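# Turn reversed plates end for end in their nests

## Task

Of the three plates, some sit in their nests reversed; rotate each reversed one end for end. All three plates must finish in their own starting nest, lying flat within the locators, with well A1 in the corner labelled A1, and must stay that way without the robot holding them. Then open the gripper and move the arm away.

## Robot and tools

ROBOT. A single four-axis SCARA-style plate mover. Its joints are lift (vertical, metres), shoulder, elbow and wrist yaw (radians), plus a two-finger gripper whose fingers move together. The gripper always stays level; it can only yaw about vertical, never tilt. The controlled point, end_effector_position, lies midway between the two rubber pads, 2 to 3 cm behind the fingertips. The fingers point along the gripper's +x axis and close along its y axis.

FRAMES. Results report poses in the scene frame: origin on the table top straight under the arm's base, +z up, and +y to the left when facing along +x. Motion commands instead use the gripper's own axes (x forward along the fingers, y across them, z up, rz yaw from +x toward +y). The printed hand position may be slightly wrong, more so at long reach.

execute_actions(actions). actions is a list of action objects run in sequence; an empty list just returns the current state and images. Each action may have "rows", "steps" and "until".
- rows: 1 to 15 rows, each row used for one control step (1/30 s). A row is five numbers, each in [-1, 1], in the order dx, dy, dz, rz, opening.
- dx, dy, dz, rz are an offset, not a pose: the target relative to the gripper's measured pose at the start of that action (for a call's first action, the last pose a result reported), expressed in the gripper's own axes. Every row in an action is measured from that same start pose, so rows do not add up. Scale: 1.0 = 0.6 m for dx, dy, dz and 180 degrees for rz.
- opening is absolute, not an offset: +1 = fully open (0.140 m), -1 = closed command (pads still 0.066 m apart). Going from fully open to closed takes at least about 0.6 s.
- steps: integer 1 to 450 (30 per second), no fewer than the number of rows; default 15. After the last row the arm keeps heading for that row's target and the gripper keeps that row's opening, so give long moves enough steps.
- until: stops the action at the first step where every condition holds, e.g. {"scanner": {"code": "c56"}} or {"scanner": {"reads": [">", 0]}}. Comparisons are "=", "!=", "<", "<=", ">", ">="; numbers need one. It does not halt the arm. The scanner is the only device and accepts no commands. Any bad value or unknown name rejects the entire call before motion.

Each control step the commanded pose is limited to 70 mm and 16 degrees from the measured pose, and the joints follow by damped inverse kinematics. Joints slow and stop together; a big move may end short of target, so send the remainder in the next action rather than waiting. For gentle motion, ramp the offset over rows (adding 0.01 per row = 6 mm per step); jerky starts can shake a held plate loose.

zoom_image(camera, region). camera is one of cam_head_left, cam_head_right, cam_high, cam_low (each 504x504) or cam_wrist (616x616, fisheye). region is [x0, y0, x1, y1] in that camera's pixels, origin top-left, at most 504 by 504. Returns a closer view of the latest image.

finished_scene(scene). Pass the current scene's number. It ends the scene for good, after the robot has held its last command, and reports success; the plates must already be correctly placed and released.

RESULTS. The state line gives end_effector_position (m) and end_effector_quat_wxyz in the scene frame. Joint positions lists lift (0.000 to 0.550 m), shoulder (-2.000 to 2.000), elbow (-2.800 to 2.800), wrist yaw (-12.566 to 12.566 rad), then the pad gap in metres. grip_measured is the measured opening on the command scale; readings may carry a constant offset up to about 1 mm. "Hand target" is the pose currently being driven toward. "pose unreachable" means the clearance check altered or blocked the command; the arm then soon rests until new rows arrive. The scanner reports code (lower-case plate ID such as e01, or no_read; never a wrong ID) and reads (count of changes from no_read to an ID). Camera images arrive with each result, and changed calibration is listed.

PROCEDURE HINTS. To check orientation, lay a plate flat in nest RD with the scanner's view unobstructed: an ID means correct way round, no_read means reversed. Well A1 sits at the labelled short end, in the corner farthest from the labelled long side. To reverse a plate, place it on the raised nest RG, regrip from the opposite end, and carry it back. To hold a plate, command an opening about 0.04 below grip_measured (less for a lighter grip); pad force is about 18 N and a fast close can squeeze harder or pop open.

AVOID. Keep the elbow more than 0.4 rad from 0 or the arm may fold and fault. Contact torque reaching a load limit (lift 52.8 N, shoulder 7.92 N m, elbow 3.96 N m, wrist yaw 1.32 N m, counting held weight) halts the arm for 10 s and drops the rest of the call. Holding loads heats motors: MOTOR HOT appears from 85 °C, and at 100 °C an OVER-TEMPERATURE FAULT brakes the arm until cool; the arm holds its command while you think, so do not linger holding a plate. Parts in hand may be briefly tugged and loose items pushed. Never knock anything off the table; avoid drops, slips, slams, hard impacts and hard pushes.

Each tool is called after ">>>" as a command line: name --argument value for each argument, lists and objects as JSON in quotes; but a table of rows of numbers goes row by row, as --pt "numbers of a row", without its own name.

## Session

>>> execute_actions --actions '[]'

Scene clock: 0.00 s.
end_effector_position=(+0.3696, -0.3827, +0.1612) grip_measured=+0.98 end_effector_quat_wxyz=(+0.954, +0.000, +0.000, +0.299)
Joint positions: [ 0.156 -0.991  2.25  -0.651  0.139]
Hand target: +0.370, -0.383, +0.161; +0.954, +0.000, +0.000, +0.299
scanner: code=no_read reads=0
camera_calibration (this result's frames):
cam_wrist: T_world_to_cam=[[0.574395, -0.818577, 0.001389, -0.516446], [-0.495172, -0.348813, -0.795697, 0.165226], [0.651824, 0.456357, -0.605693, 0.12648], [0, 0, 0, 1]] pos_world=[0.296017, -0.422838, 0.208795]

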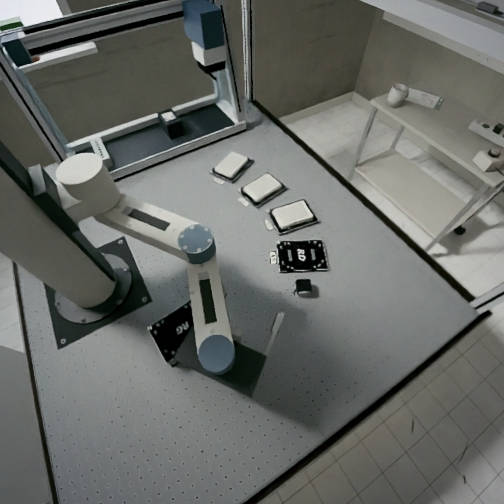

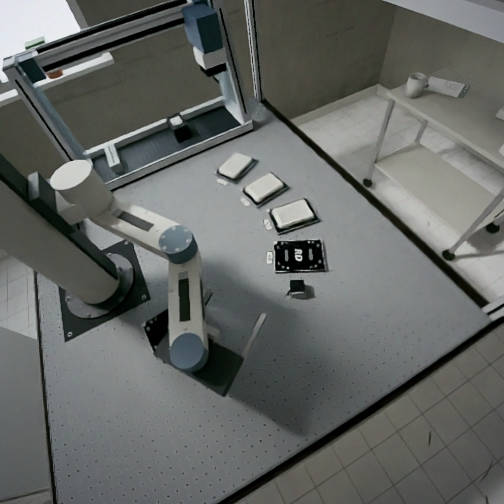

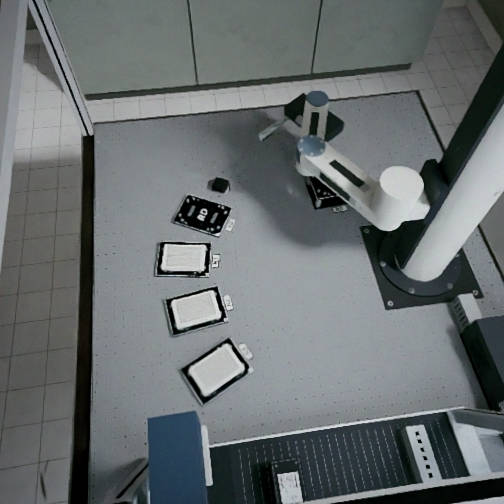

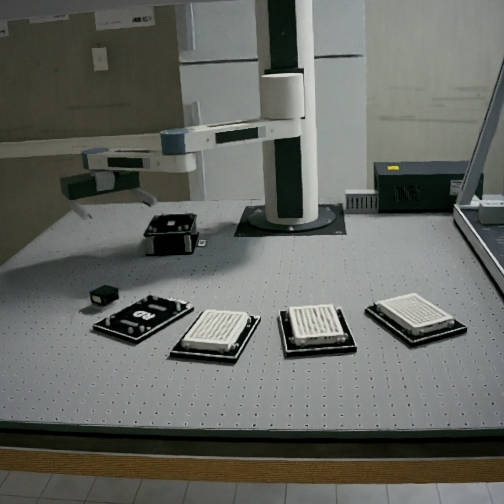

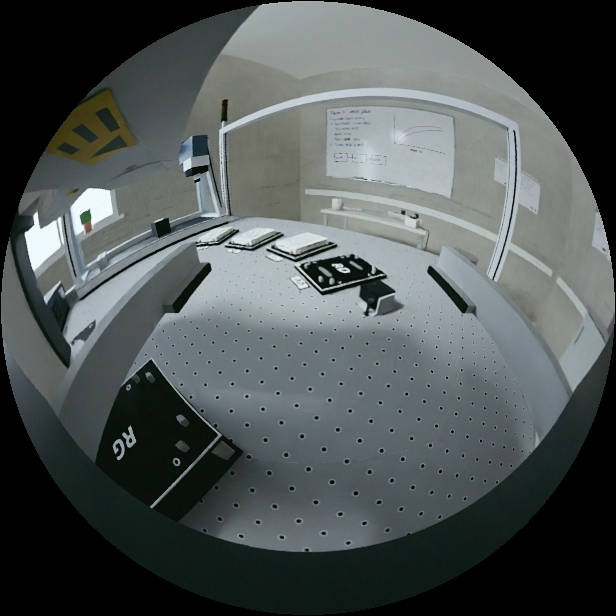

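>>> zoom_image --camera "cam_low" --region '[165, 300, 270, 370]'

>>> zoom_image --camera "cam_low" --region '[270, 295, 365, 362]'

>>> zoom_image --camera "cam_low" --region '[360, 285, 472, 352]'

>>> zoom_image --camera "cam_high" --region '[140, 170, 290, 320]'

>>> zoom_image --camera "cam_high" --region '[140, 270, 290, 420]'

>>> zoom_image --camera "cam_wrist" --region '[180, 215, 400, 320]'

>>> zoom_image --camera "cam_wrist" --region '[80, 340, 270, 530]'

>>> zoom_image --camera "cam_low" --region '[130, 200, 220, 265]'

Region (165, 300, 270, 370) of cam_low's 504x504 image, scaled by 4.800, with more detail than that image has.

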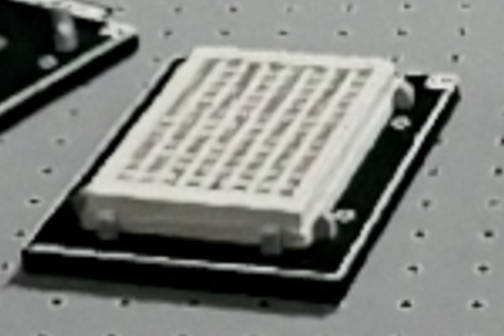

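Region (270, 295, 365, 362) of cam_low's 504x504 image, scaled by 5.305, with more detail than that image has; it fills the top 355 rows of this view, and the rest is white.

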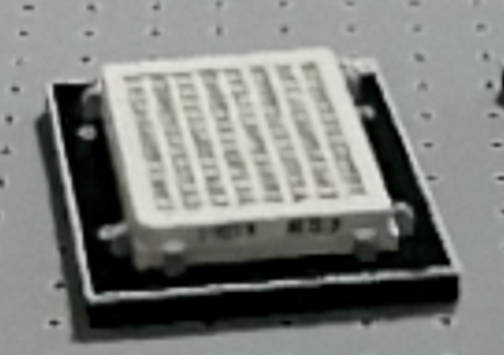

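Region (360, 285, 472, 352) of cam_low's 504x504 image, scaled by 4.500, with more detail than that image has; it fills the top 302 rows of this view, and the rest is white.

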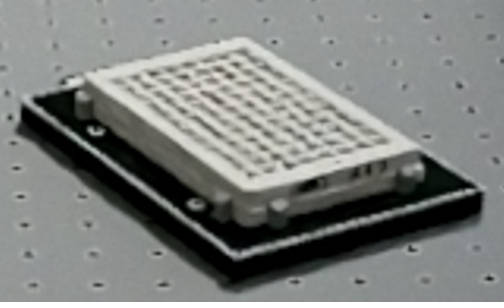

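Region (140, 170, 290, 320) of cam_high's 504x504 image, scaled by 3.360, with more detail than that image has.

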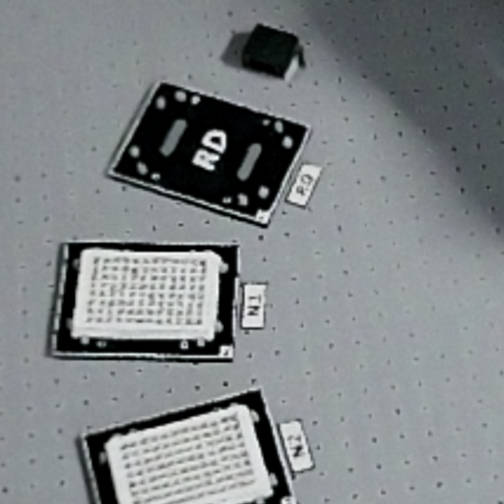

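Region (140, 270, 290, 420) of cam_high's 504x504 image, scaled by 3.360, with more detail than that image has.

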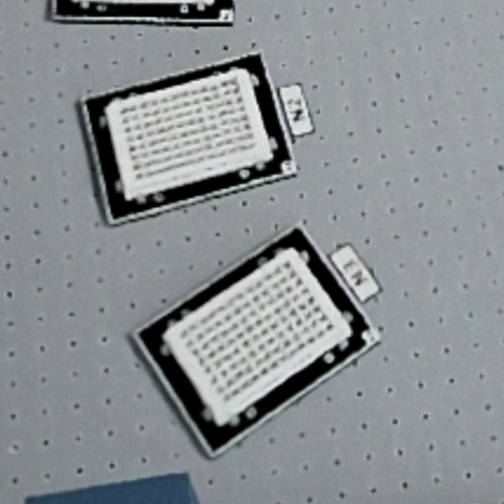

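Region (180, 215, 400, 320) of cam_wrist's 616x616 image, scaled by 2.291, with more detail than that image has; it fills the top 241 rows of this view, and the rest is white.

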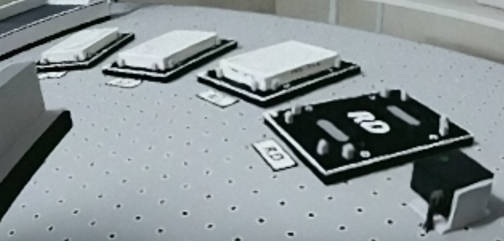

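Region (80, 340, 270, 530) of cam_wrist's 616x616 image, scaled by 2.653, with more detail than that image has.

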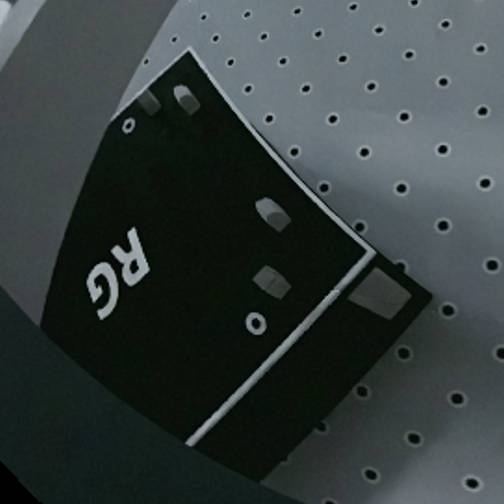

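Region (130, 200, 220, 265) of cam_low's 504x504 image, scaled by 5.600, with more detail than that image has.

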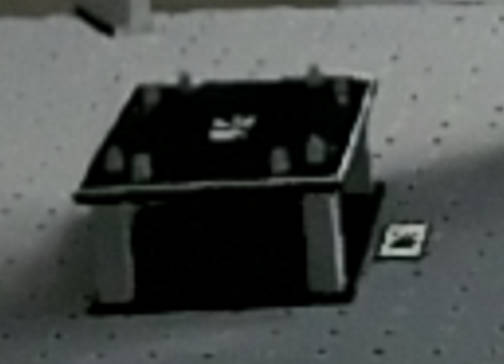

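>>> execute_actions --actions '[{"rows": [[0.05,0.017,-0.005,-0.01,0.8],[0.12,0.04,-0.015,-0.03,0.6],[0.8918,0.3024,-0.1553,-0.15,0.1]], "steps": 44}]'

Scene clock: 54.97 s.
end_effector_position=(+0.6214, +0.0034, +0.0822) grip_measured=+0.10 end_effector_quat_wxyz=(+0.996, +0.000, +0.000, +0.084)
Joint positions: [ 0.077  0.769  1.265 -1.866  0.107]
Hand target: +0.647, +0.042, +0.075; +0.996, +0.000, +0.000, +0.089
Off the commanded pose: 0.109 m, 2 deg; position clipped at the last step of the last action.
scanner: code=no_read reads=0
camera_calibration (this result's frames):
cam_wrist: T_world_to_cam=[[0.170887, -0.98529, 0.001389, -0.0936419], [-0.596595, -0.104594, -0.795697, 0.424006], [0.784138, 0.135145, -0.605693, -0.342824], [0, 0, 0, 1]] pos_world=[0.537783, -0.00158494, 0.129864]

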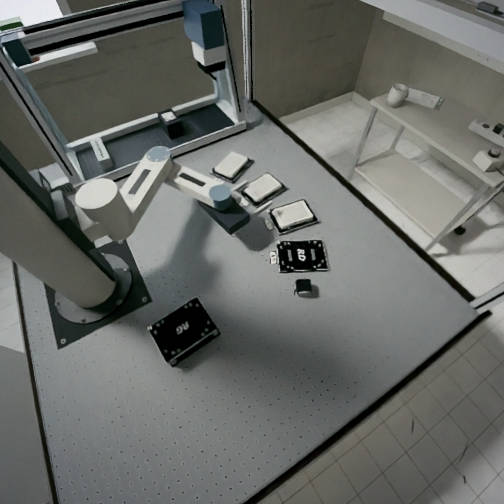

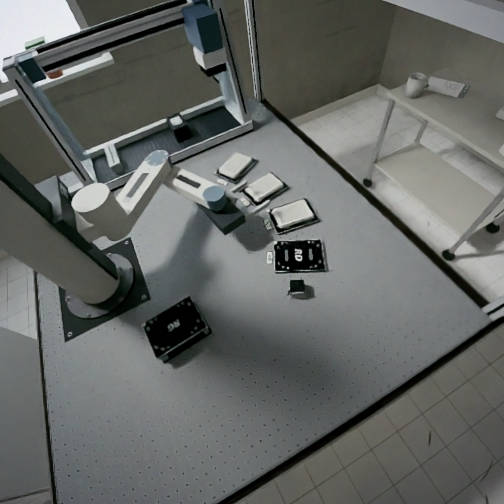

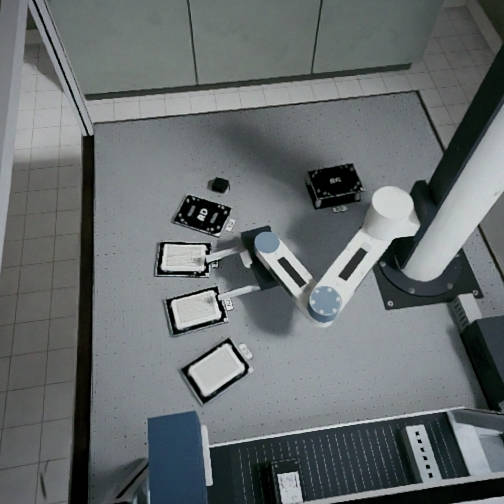

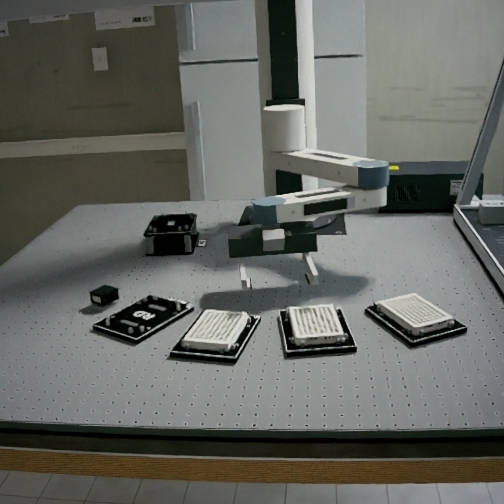

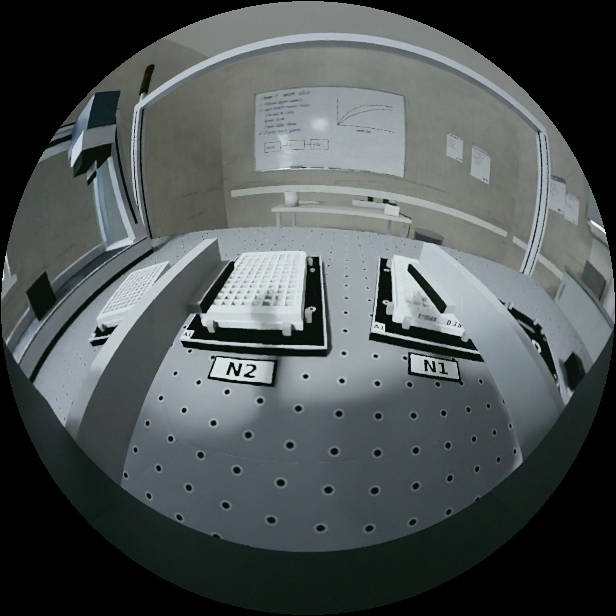

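>>> execute_actions --actions '[{"rows": [[0.1565,0.0894,-0.0237,-0.00994,0.1]], "steps": 13}]'

Scene clock: 59.43 s.
end_effector_position=(+0.7051, +0.0718, +0.0680) grip_measured=+0.10 end_effector_quat_wxyz=(+0.998, +0.000, +0.000, +0.068)
Joint positions: [ 0.063  0.778  1.72  -2.362  0.107]
Hand target: +0.705, +0.072, +0.068; +0.998, +0.000, +0.000, +0.068
Off the commanded pose: 0.000 m, 0 deg.
scanner: code=no_read reads=0
camera_calibration (this result's frames):
cam_wrist: T_world_to_cam=[[0.139991, -0.990152, 0.001389, -0.0183934], [-0.599574, -0.0858859, -0.795697, 0.470499], [0.78798, 0.110557, -0.605693, -0.42726], [0, 0, 0, 1]] pos_world=[0.621347, 0.0694338, 0.115612]

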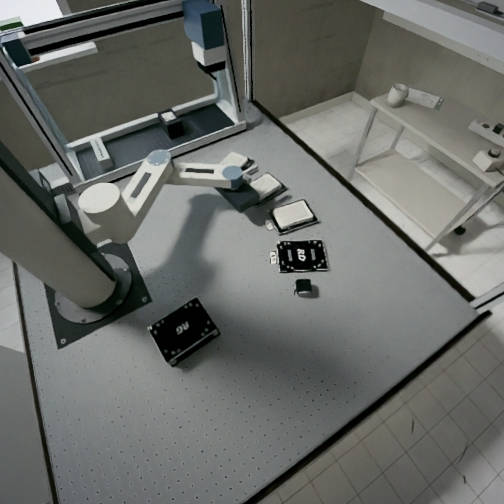

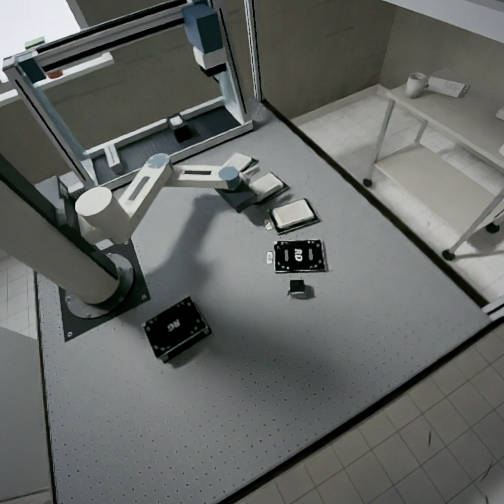

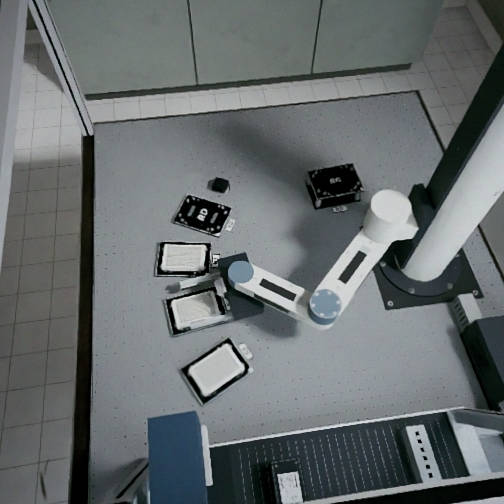

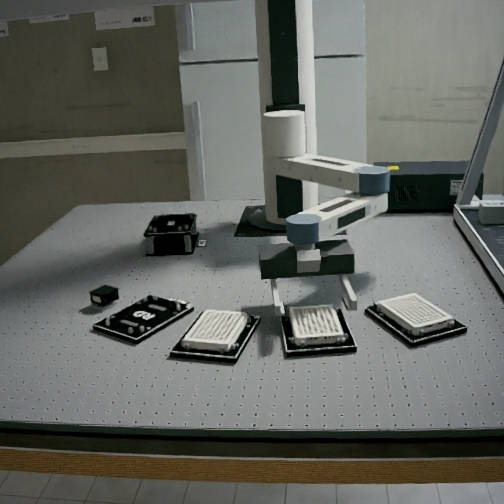

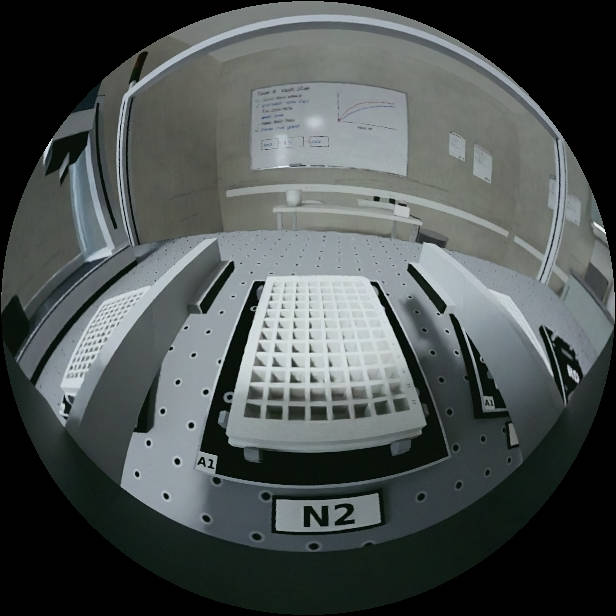

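>>> execute_actions --actions '[]'

Scene clock: 78.07 s.
end_effector_position=(+0.7051, +0.0718, +0.0680) grip_measured=+0.10 end_effector_quat_wxyz=(+0.998, +0.000, +0.000, +0.068)
Joint positions: [ 0.063  0.778  1.72  -2.362  0.107]
Hand target: +0.705, +0.072, +0.068; +0.998, +0.000, +0.000, +0.068
Off the commanded pose: 0.000 m, 0 deg.
scanner: code=no_read reads=0
camera_calibration (this result's frames):
cam_wrist: T_world_to_cam=[[0.139988, -0.990152, 0.001389, -0.0183806], [-0.599575, -0.0858842, -0.795697, 0.470501], [0.787981, 0.110555, -0.605693, -0.427263], [0, 0, 0, 1]] pos_world=[0.621348, 0.0694451, 0.115612]

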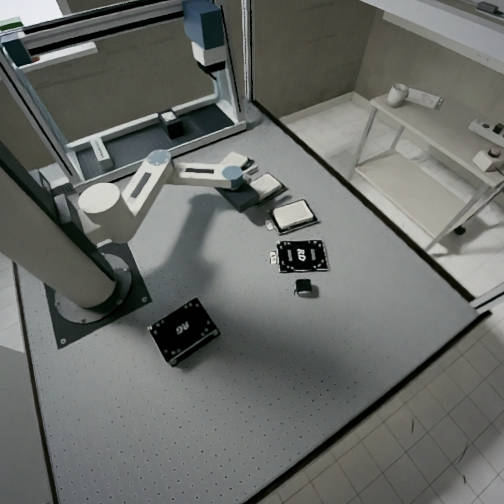

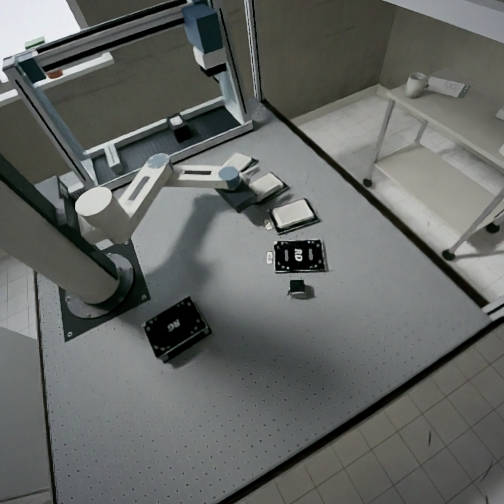

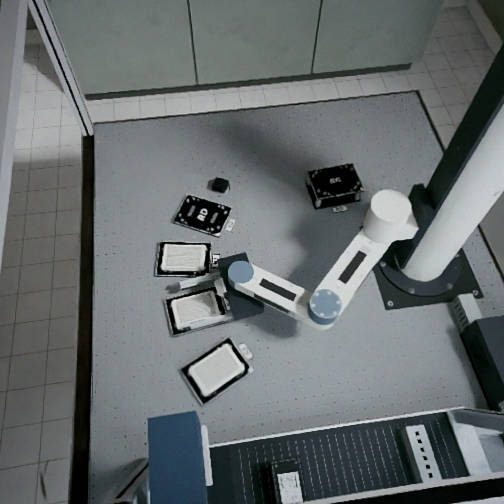

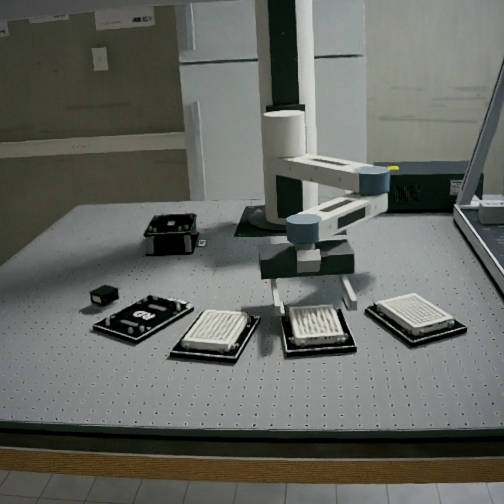

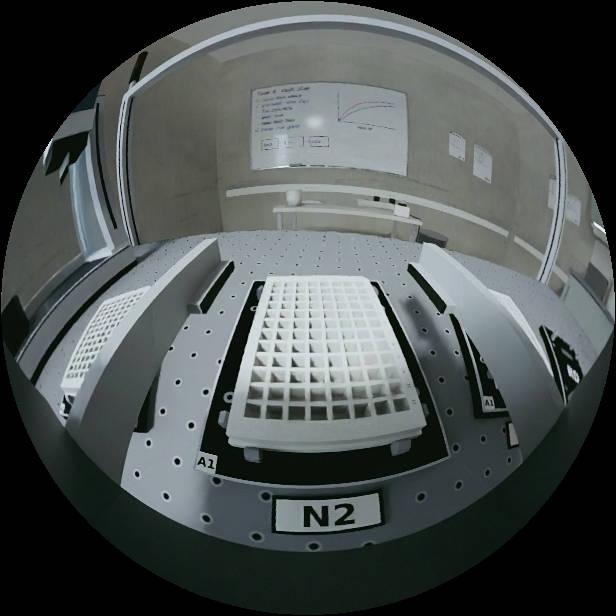

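>>> zoom_image --camera "cam_wrist" --region '[170, 380, 330, 500]'

>>> zoom_image --camera "cam_wrist" --region '[320, 380, 480, 500]'

>>> zoom_image --camera "cam_wrist" --region '[230, 260, 410, 330]'

Region (170, 380, 330, 500) of cam_wrist's 616x616 image, scaled by 3.150, with more detail than that image has; it fills the top 378 rows of this view, and the rest is white.

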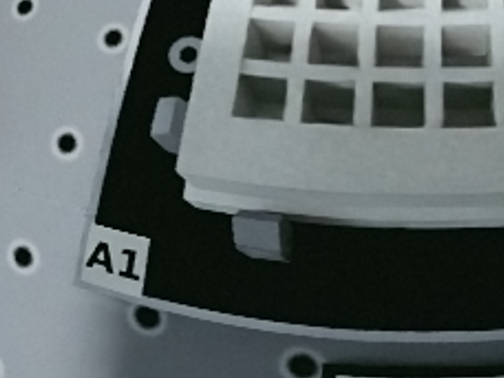

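Region (320, 380, 480, 500) of cam_wrist's 616x616 image, scaled by 3.150, with more detail than that image has; it fills the top 378 rows of this view, and the rest is white.

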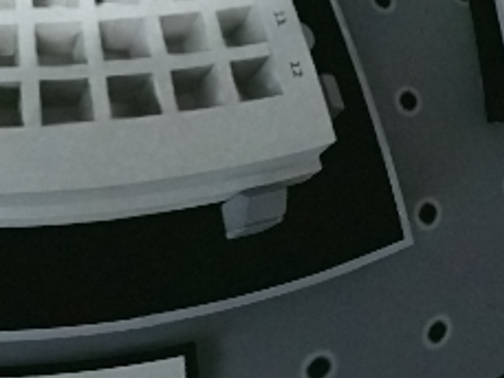

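Region (230, 260, 410, 330) of cam_wrist's 616x616 image, scaled by 2.800, with more detail than that image has.

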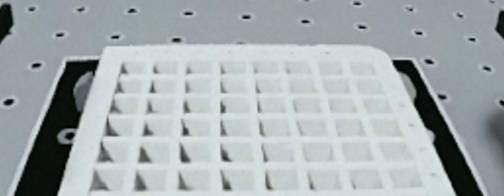

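>>> zoom_image --camera "cam_low" --region '[265, 270, 375, 365]'

>>> zoom_image --camera "cam_low" --region '[360, 285, 475, 355]'

>>> zoom_image --camera "cam_low" --region '[85, 200, 215, 350]'

Region (265, 270, 375, 365) of cam_low's 504x504 image, scaled by 4.582, with more detail than that image has; it fills the top 435 rows of this view, and the rest is white.

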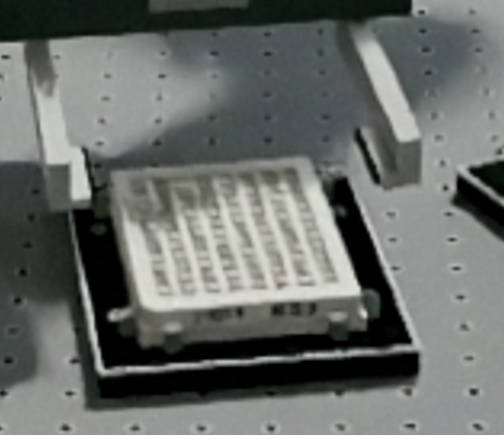

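Region (360, 285, 475, 355) of cam_low's 504x504 image, scaled by 4.383, with more detail than that image has; it fills the top 307 rows of this view, and the rest is white.

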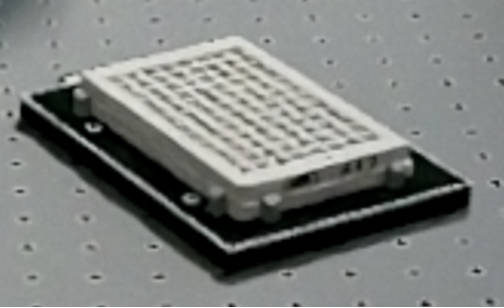

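Region (85, 200, 215, 350) of cam_low's 504x504 image, scaled by 3.360, with more detail than that image has; it fills the left 437 columns of this view, and the rest is white.

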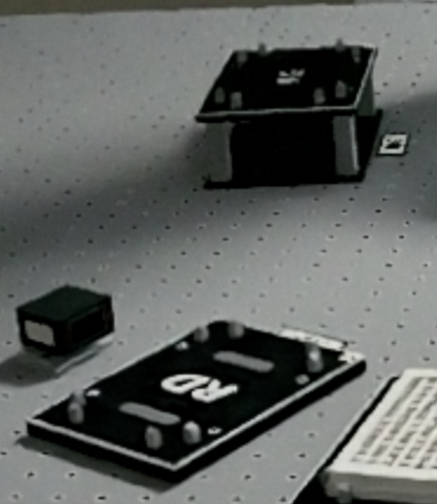

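>>> zoom_image --camera "cam_low" --region '[400, 315, 460, 345]'

>>> zoom_image --camera "cam_wrist" --region '[50, 280, 250, 440]'

Region (400, 315, 460, 345) of cam_low's 504x504 image, scaled by 8.400, with more detail than that image has.

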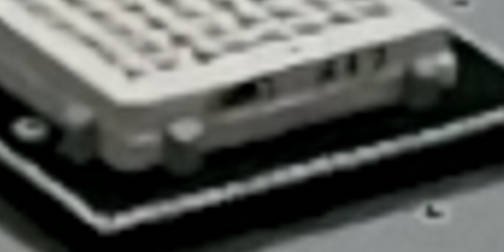

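Region (50, 280, 250, 440) of cam_wrist's 616x616 image, scaled by 2.520, with more detail than that image has; it fills the top 403 rows of this view, and the rest is white.

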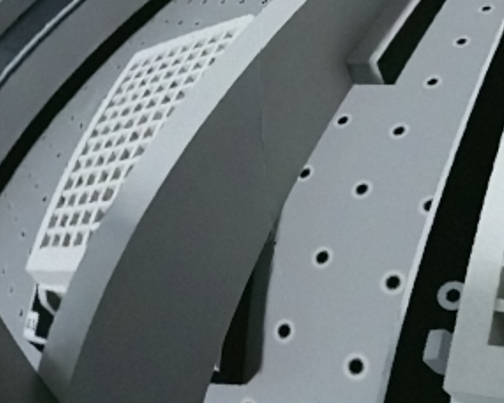

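>>> execute_actions --actions '[{"rows": [[-0.001,0.0001,-0.008,0.001,0.0],[-0.002,0.0002,-0.018,0.002,-0.1],[-0.003,0.0003,-0.030,0.0026,-0.2],[-0.0037,0.0004,-0.041,0.0026,-0.3],[-0.0037,0.0004,-0.049,0.0026,-0.35],[-0.0037,0.0004,-0.0535,0.0026,-0.35],[-0.0037,0.0004,-0.0547,0.0026,-0.36],[-0.0037,0.0004,-0.0547,0.0026,-0.38],[-0.0037,0.0004,-0.0547,0.0026,-0.44],[-0.0037,0.0004,-0.0547,0.0026,-0.5],[-0.0037,0.0004,-0.0547,0.0026,-0.54],[-0.0037,0.0004,-0.0547,0.0026,-0.57],[-0.0037,0.0004,-0.0547,0.0026,-0.59],[-0.0037,0.0004,-0.0547,0.0026,-0.61],[-0.0037,0.0004,-0.0547,0.0026,-0.63]], "steps": 18}]'

Scene clock: 145.10 s.
end_effector_position=(+0.7029, +0.0717, +0.0351) grip_measured=-0.59 end_effector_quat_wxyz=(+0.997, +0.000, +0.000, +0.072)
Joint positions: [ 0.03   0.782  1.707 -2.344  0.081]
Hand target: +0.703, +0.072, +0.035; +0.997, +0.000, +0.000, +0.072
Off the commanded pose: 0.000 m, 0 deg.
scanner: code=no_read reads=0
camera_calibration (this result's frames):
cam_wrist: T_world_to_cam=[[0.148118, -0.988969, 0.001389, -0.0238871], [-0.598849, -0.0908075, -0.795697, 0.442872], [0.787046, 0.117026, -0.605693, -0.445246], [0, 0, 0, 1]] pos_world=[0.61918, 0.0686976, 0.0827426]

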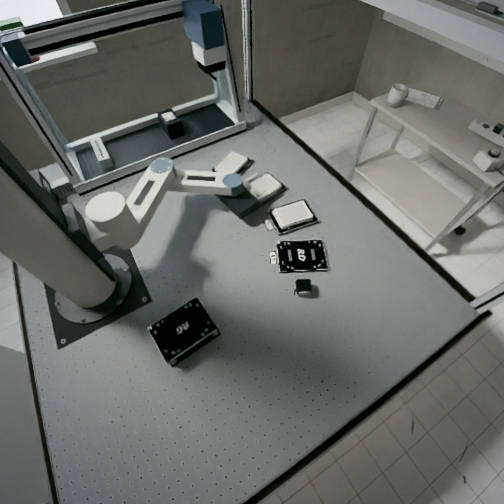

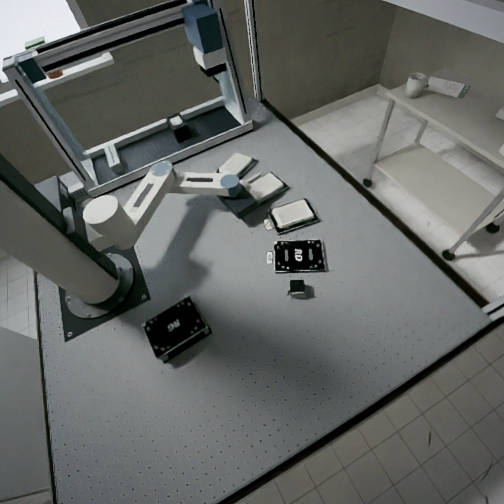

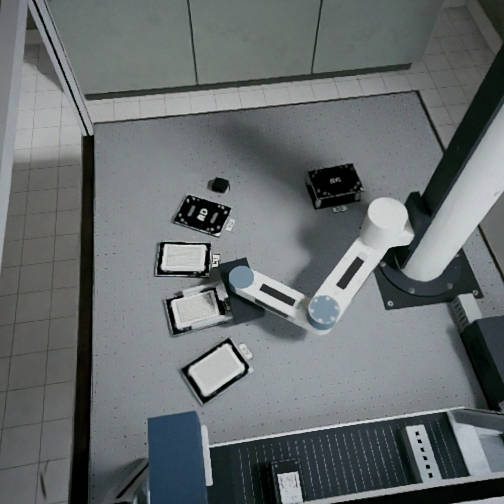

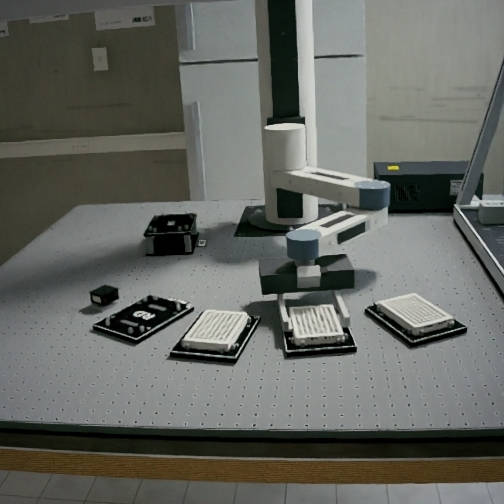

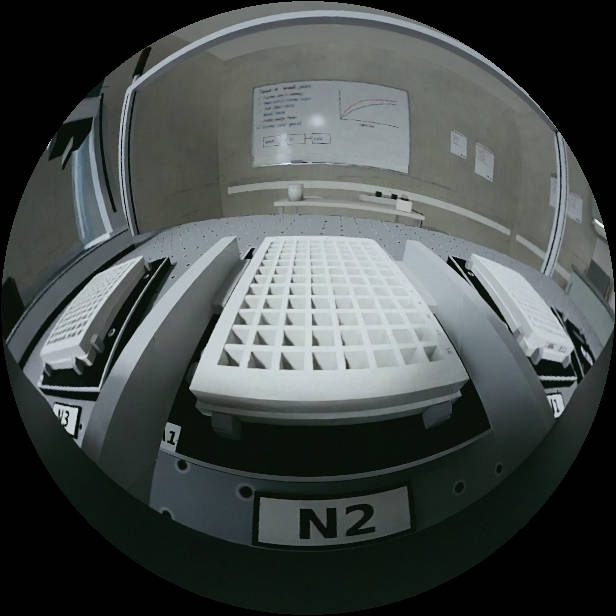

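>>> execute_actions --actions '[{"rows": [[0,0,0.003,0,-0.63],[0,0,0.008,0,-0.63],[0,0,0.016,0,-0.63],[0,0,0.026,0,-0.63],[0,0,0.038,0,-0.63],[0,0,0.051,0,-0.63],[-0.004,-0.002,0.065,0,-0.63],[-0.012,-0.0065,0.08,0,-0.63],[-0.025,-0.0135,0.095,-0.001,-0.63],[-0.043,-0.023,0.11,-0.002,-0.63],[-0.065,-0.035,0.122,-0.003,-0.63],[-0.09,-0.049,0.13,-0.004,-0.63],[-0.12,-0.065,0.1348,-0.006,-0.63],[-0.155,-0.084,0.1348,-0.008,-0.63],[-0.9145,-0.4957,0.1348,-0.02075,-0.63]], "steps": 68}]'

Scene clock: 176.93 s.
end_effector_position=(+0.2045, -0.2963, +0.1159) grip_measured=-0.59 end_effector_quat_wxyz=(+0.999, +0.000, +0.000, +0.040)
Joint positions: [ 0.111 -1.115  1.35  -0.156  0.081]
Hand target: +0.203, -0.301, +0.116; +0.999, +0.000, +0.000, +0.040
Off the commanded pose: 0.006 m, 0 deg.
scanner: code=no_read reads=0
camera_calibration (this result's frames):
cam_wrist: T_world_to_cam=[[0.0830543, -0.996544, 0.001389, -0.303032], [-0.603509, -0.0514069, -0.795697, 0.187883], [0.793019, 0.0652478, -0.605693, 0.0225165], [0, 0, 0, 1]] pos_world=[0.120701, -0.293795, 0.163557]

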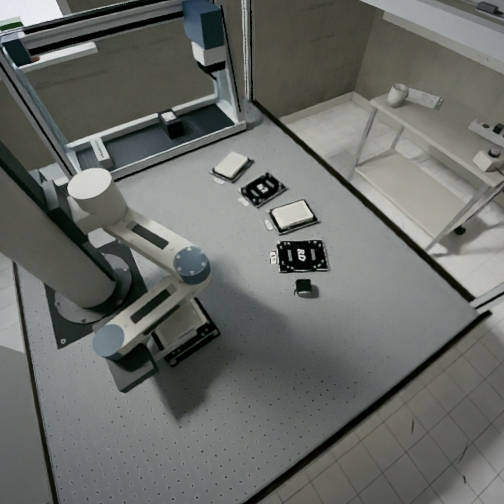

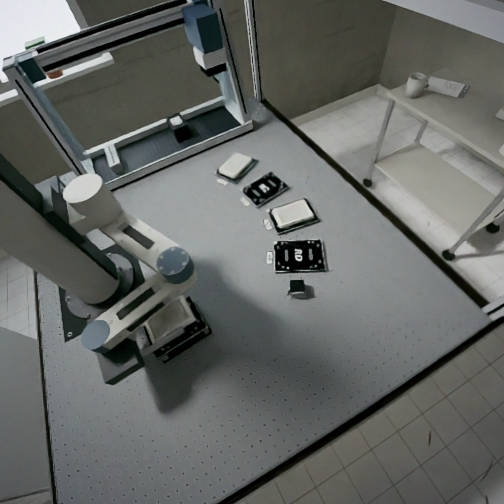

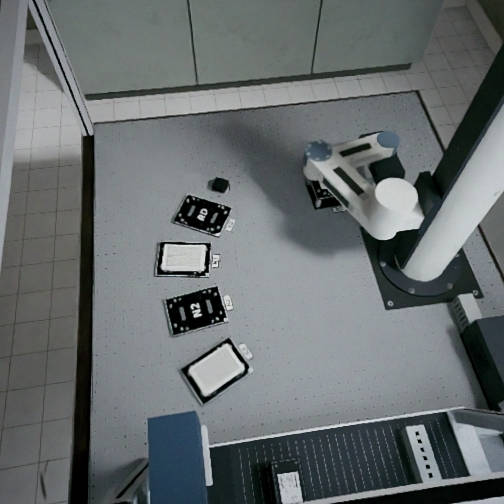

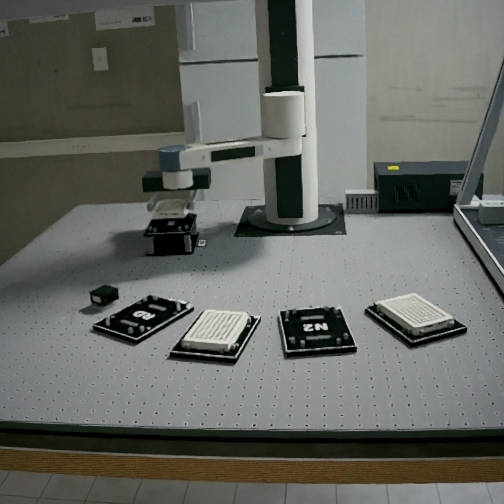

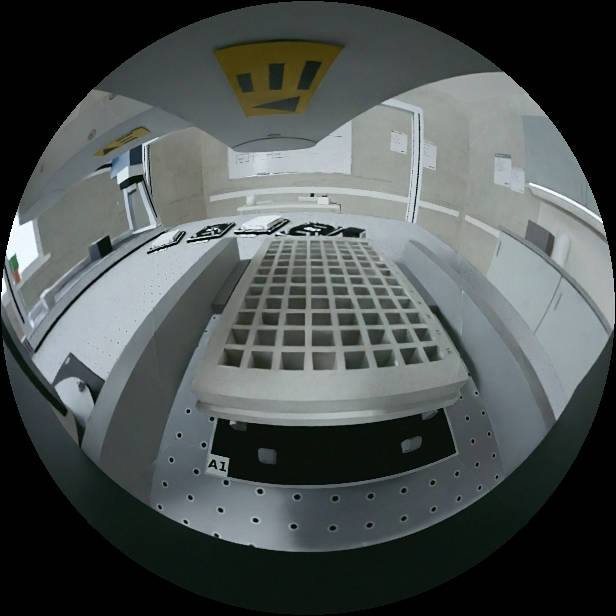

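The arm was still settling, so I'm refreshing the state before measuring RG.

>>> execute_actions --actions '[]'

>>> zoom_image --camera "cam_wrist" --region '[170, 390, 330, 510]'

>>> zoom_image --camera "cam_wrist" --region '[320, 390, 480, 510]'

Scene clock: 180.30 s.
end_effector_position=(+0.2032, -0.3007, +0.1160) grip_measured=-0.59 end_effector_quat_wxyz=(+0.999, +0.000, +0.000, +0.040)
Joint positions: [ 0.111 -1.123  1.373 -0.171  0.081]
Hand target: +0.203, -0.301, +0.116; +0.999, +0.000, +0.000, +0.040
Off the commanded pose: 0.001 m, 0 deg.
scanner: code=no_read reads=0
camera_calibration (this result's frames):
cam_wrist: T_world_to_cam=[[0.0831783, -0.996534, 0.001389, -0.307377], [-0.603503, -0.051482, -0.795697, 0.186917], [0.793011, 0.0653465, -0.605693, 0.0239352], [0, 0, 0, 1]] pos_world=[0.119391, -0.298252, 0.163653]

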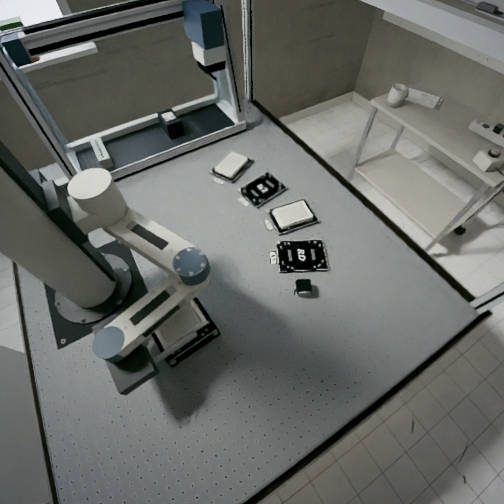

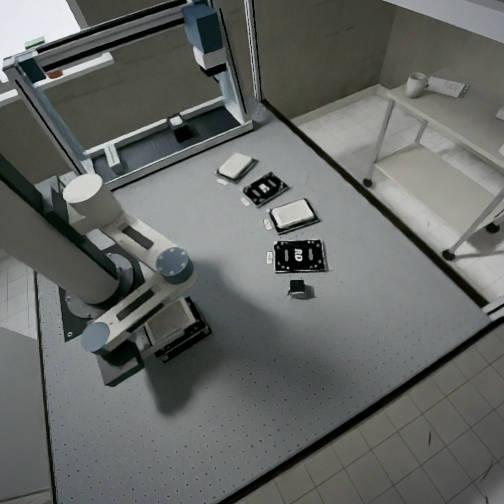

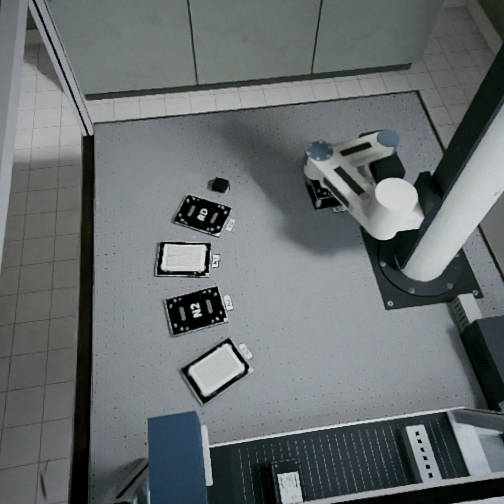

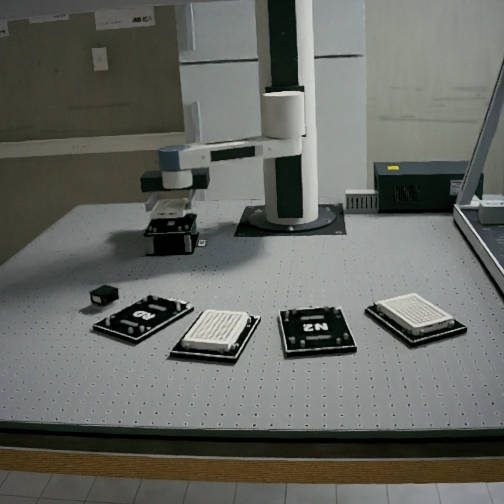

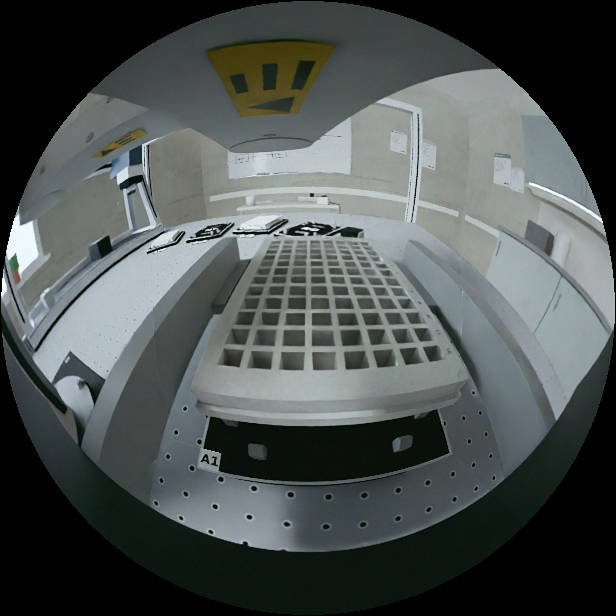

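Region (170, 390, 330, 510) of cam_wrist's 616x616 image, scaled by 3.150, with more detail than that image has; it fills the top 378 rows of this view, and the rest is white.

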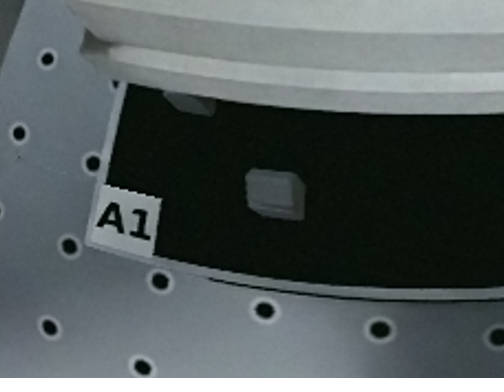

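Region (320, 390, 480, 510) of cam_wrist's 616x616 image, scaled by 3.150, with more detail than that image has; it fills the top 378 rows of this view, and the rest is white.

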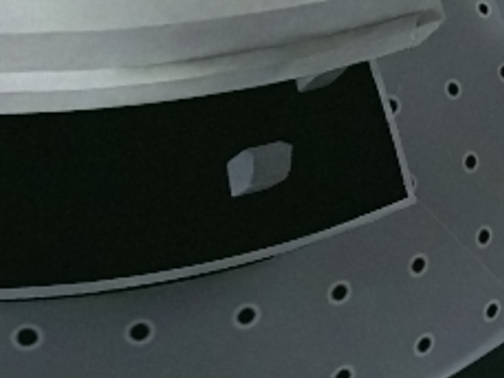

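>>> execute_actions --actions '[{"rows": [[-0.0004,-0.001,-0.005,0.0007,-0.63],[-0.0008,-0.0022,-0.013,0.0013,-0.63],[-0.0008,-0.0022,-0.022,0.0013,-0.63],[-0.0008,-0.0022,-0.030,0.0013,-0.63],[-0.0008,-0.0022,-0.036,0.0013,-0.63],[-0.0008,-0.0022,-0.0405,0.0013,-0.63],[-0.0008,-0.0022,-0.044,0.0013,-0.63],[-0.0008,-0.0022,-0.047,0.0013,-0.63],[-0.0008,-0.0022,-0.0495,0.0013,-0.63],[-0.0008,-0.0022,-0.0515,0.0013,-0.63],[-0.0008,-0.0022,-0.053,0.0013,-0.63],[-0.0008,-0.0022,-0.054,0.0013,-0.63],[-0.0008,-0.0022,-0.0546,0.0013,-0.63]], "steps": 16}]'

Scene clock: 198.73 s.
end_effector_position=(+0.2028, -0.3020, +0.0832) grip_measured=-0.59 end_effector_quat_wxyz=(+0.999, +0.000, +0.000, +0.042)
Joint positions: [ 0.078 -1.126  1.383 -0.173  0.081]
Hand target: +0.203, -0.302, +0.083; +0.999, +0.000, +0.000, +0.042
Off the commanded pose: 0.000 m, 0 deg.
scanner: code=no_read reads=0
camera_calibration (this result's frames):
cam_wrist: T_world_to_cam=[[0.08767, -0.996149, 0.001389, -0.309351], [-0.603264, -0.0542021, -0.795697, 0.159658], [0.792708, 0.0689208, -0.605693, 0.00555254], [0, 0, 0, 1]] pos_world=[0.119035, -0.299888, 0.130832]

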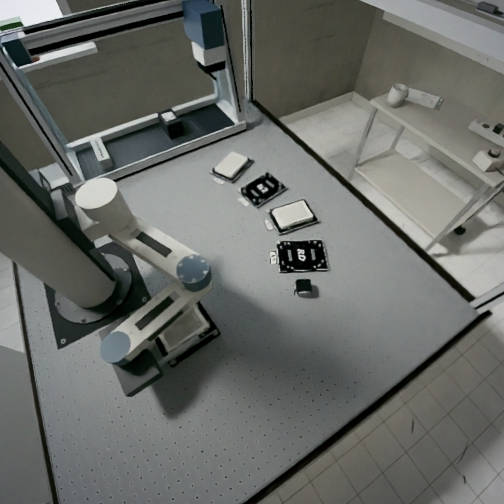

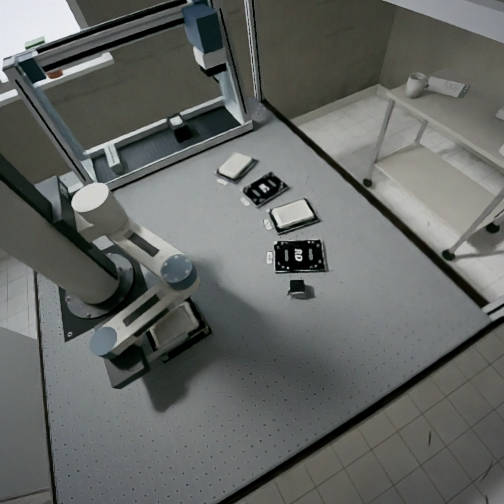

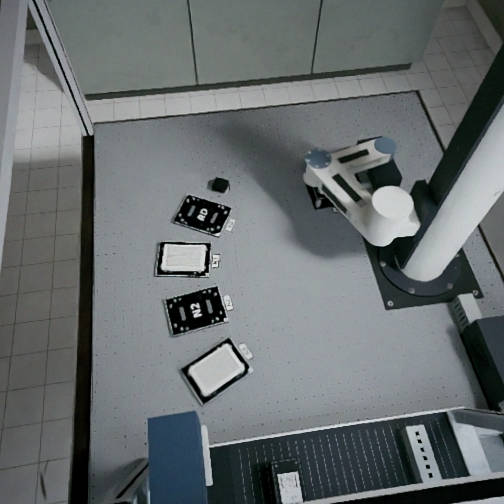

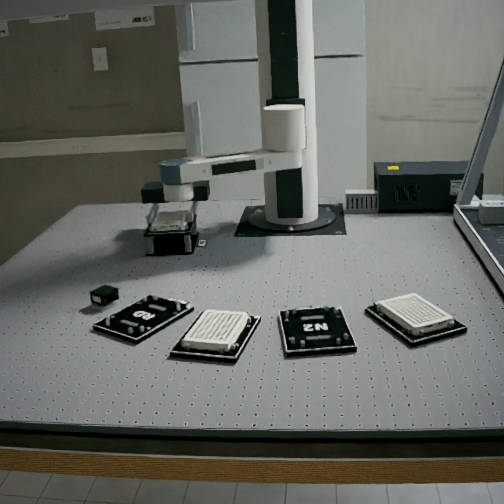

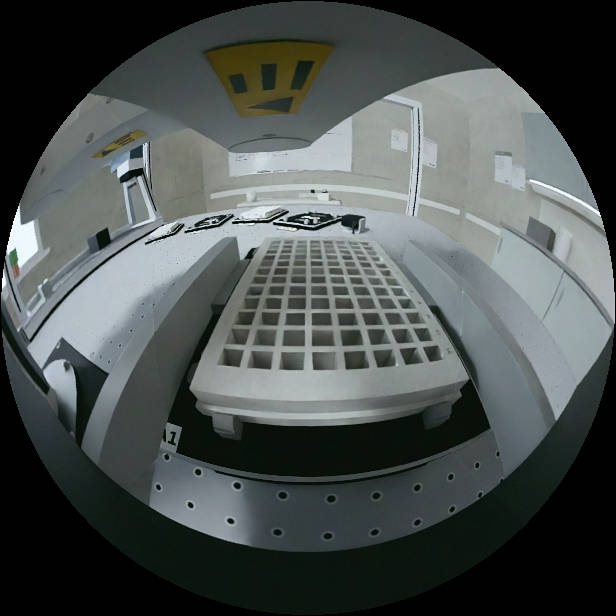

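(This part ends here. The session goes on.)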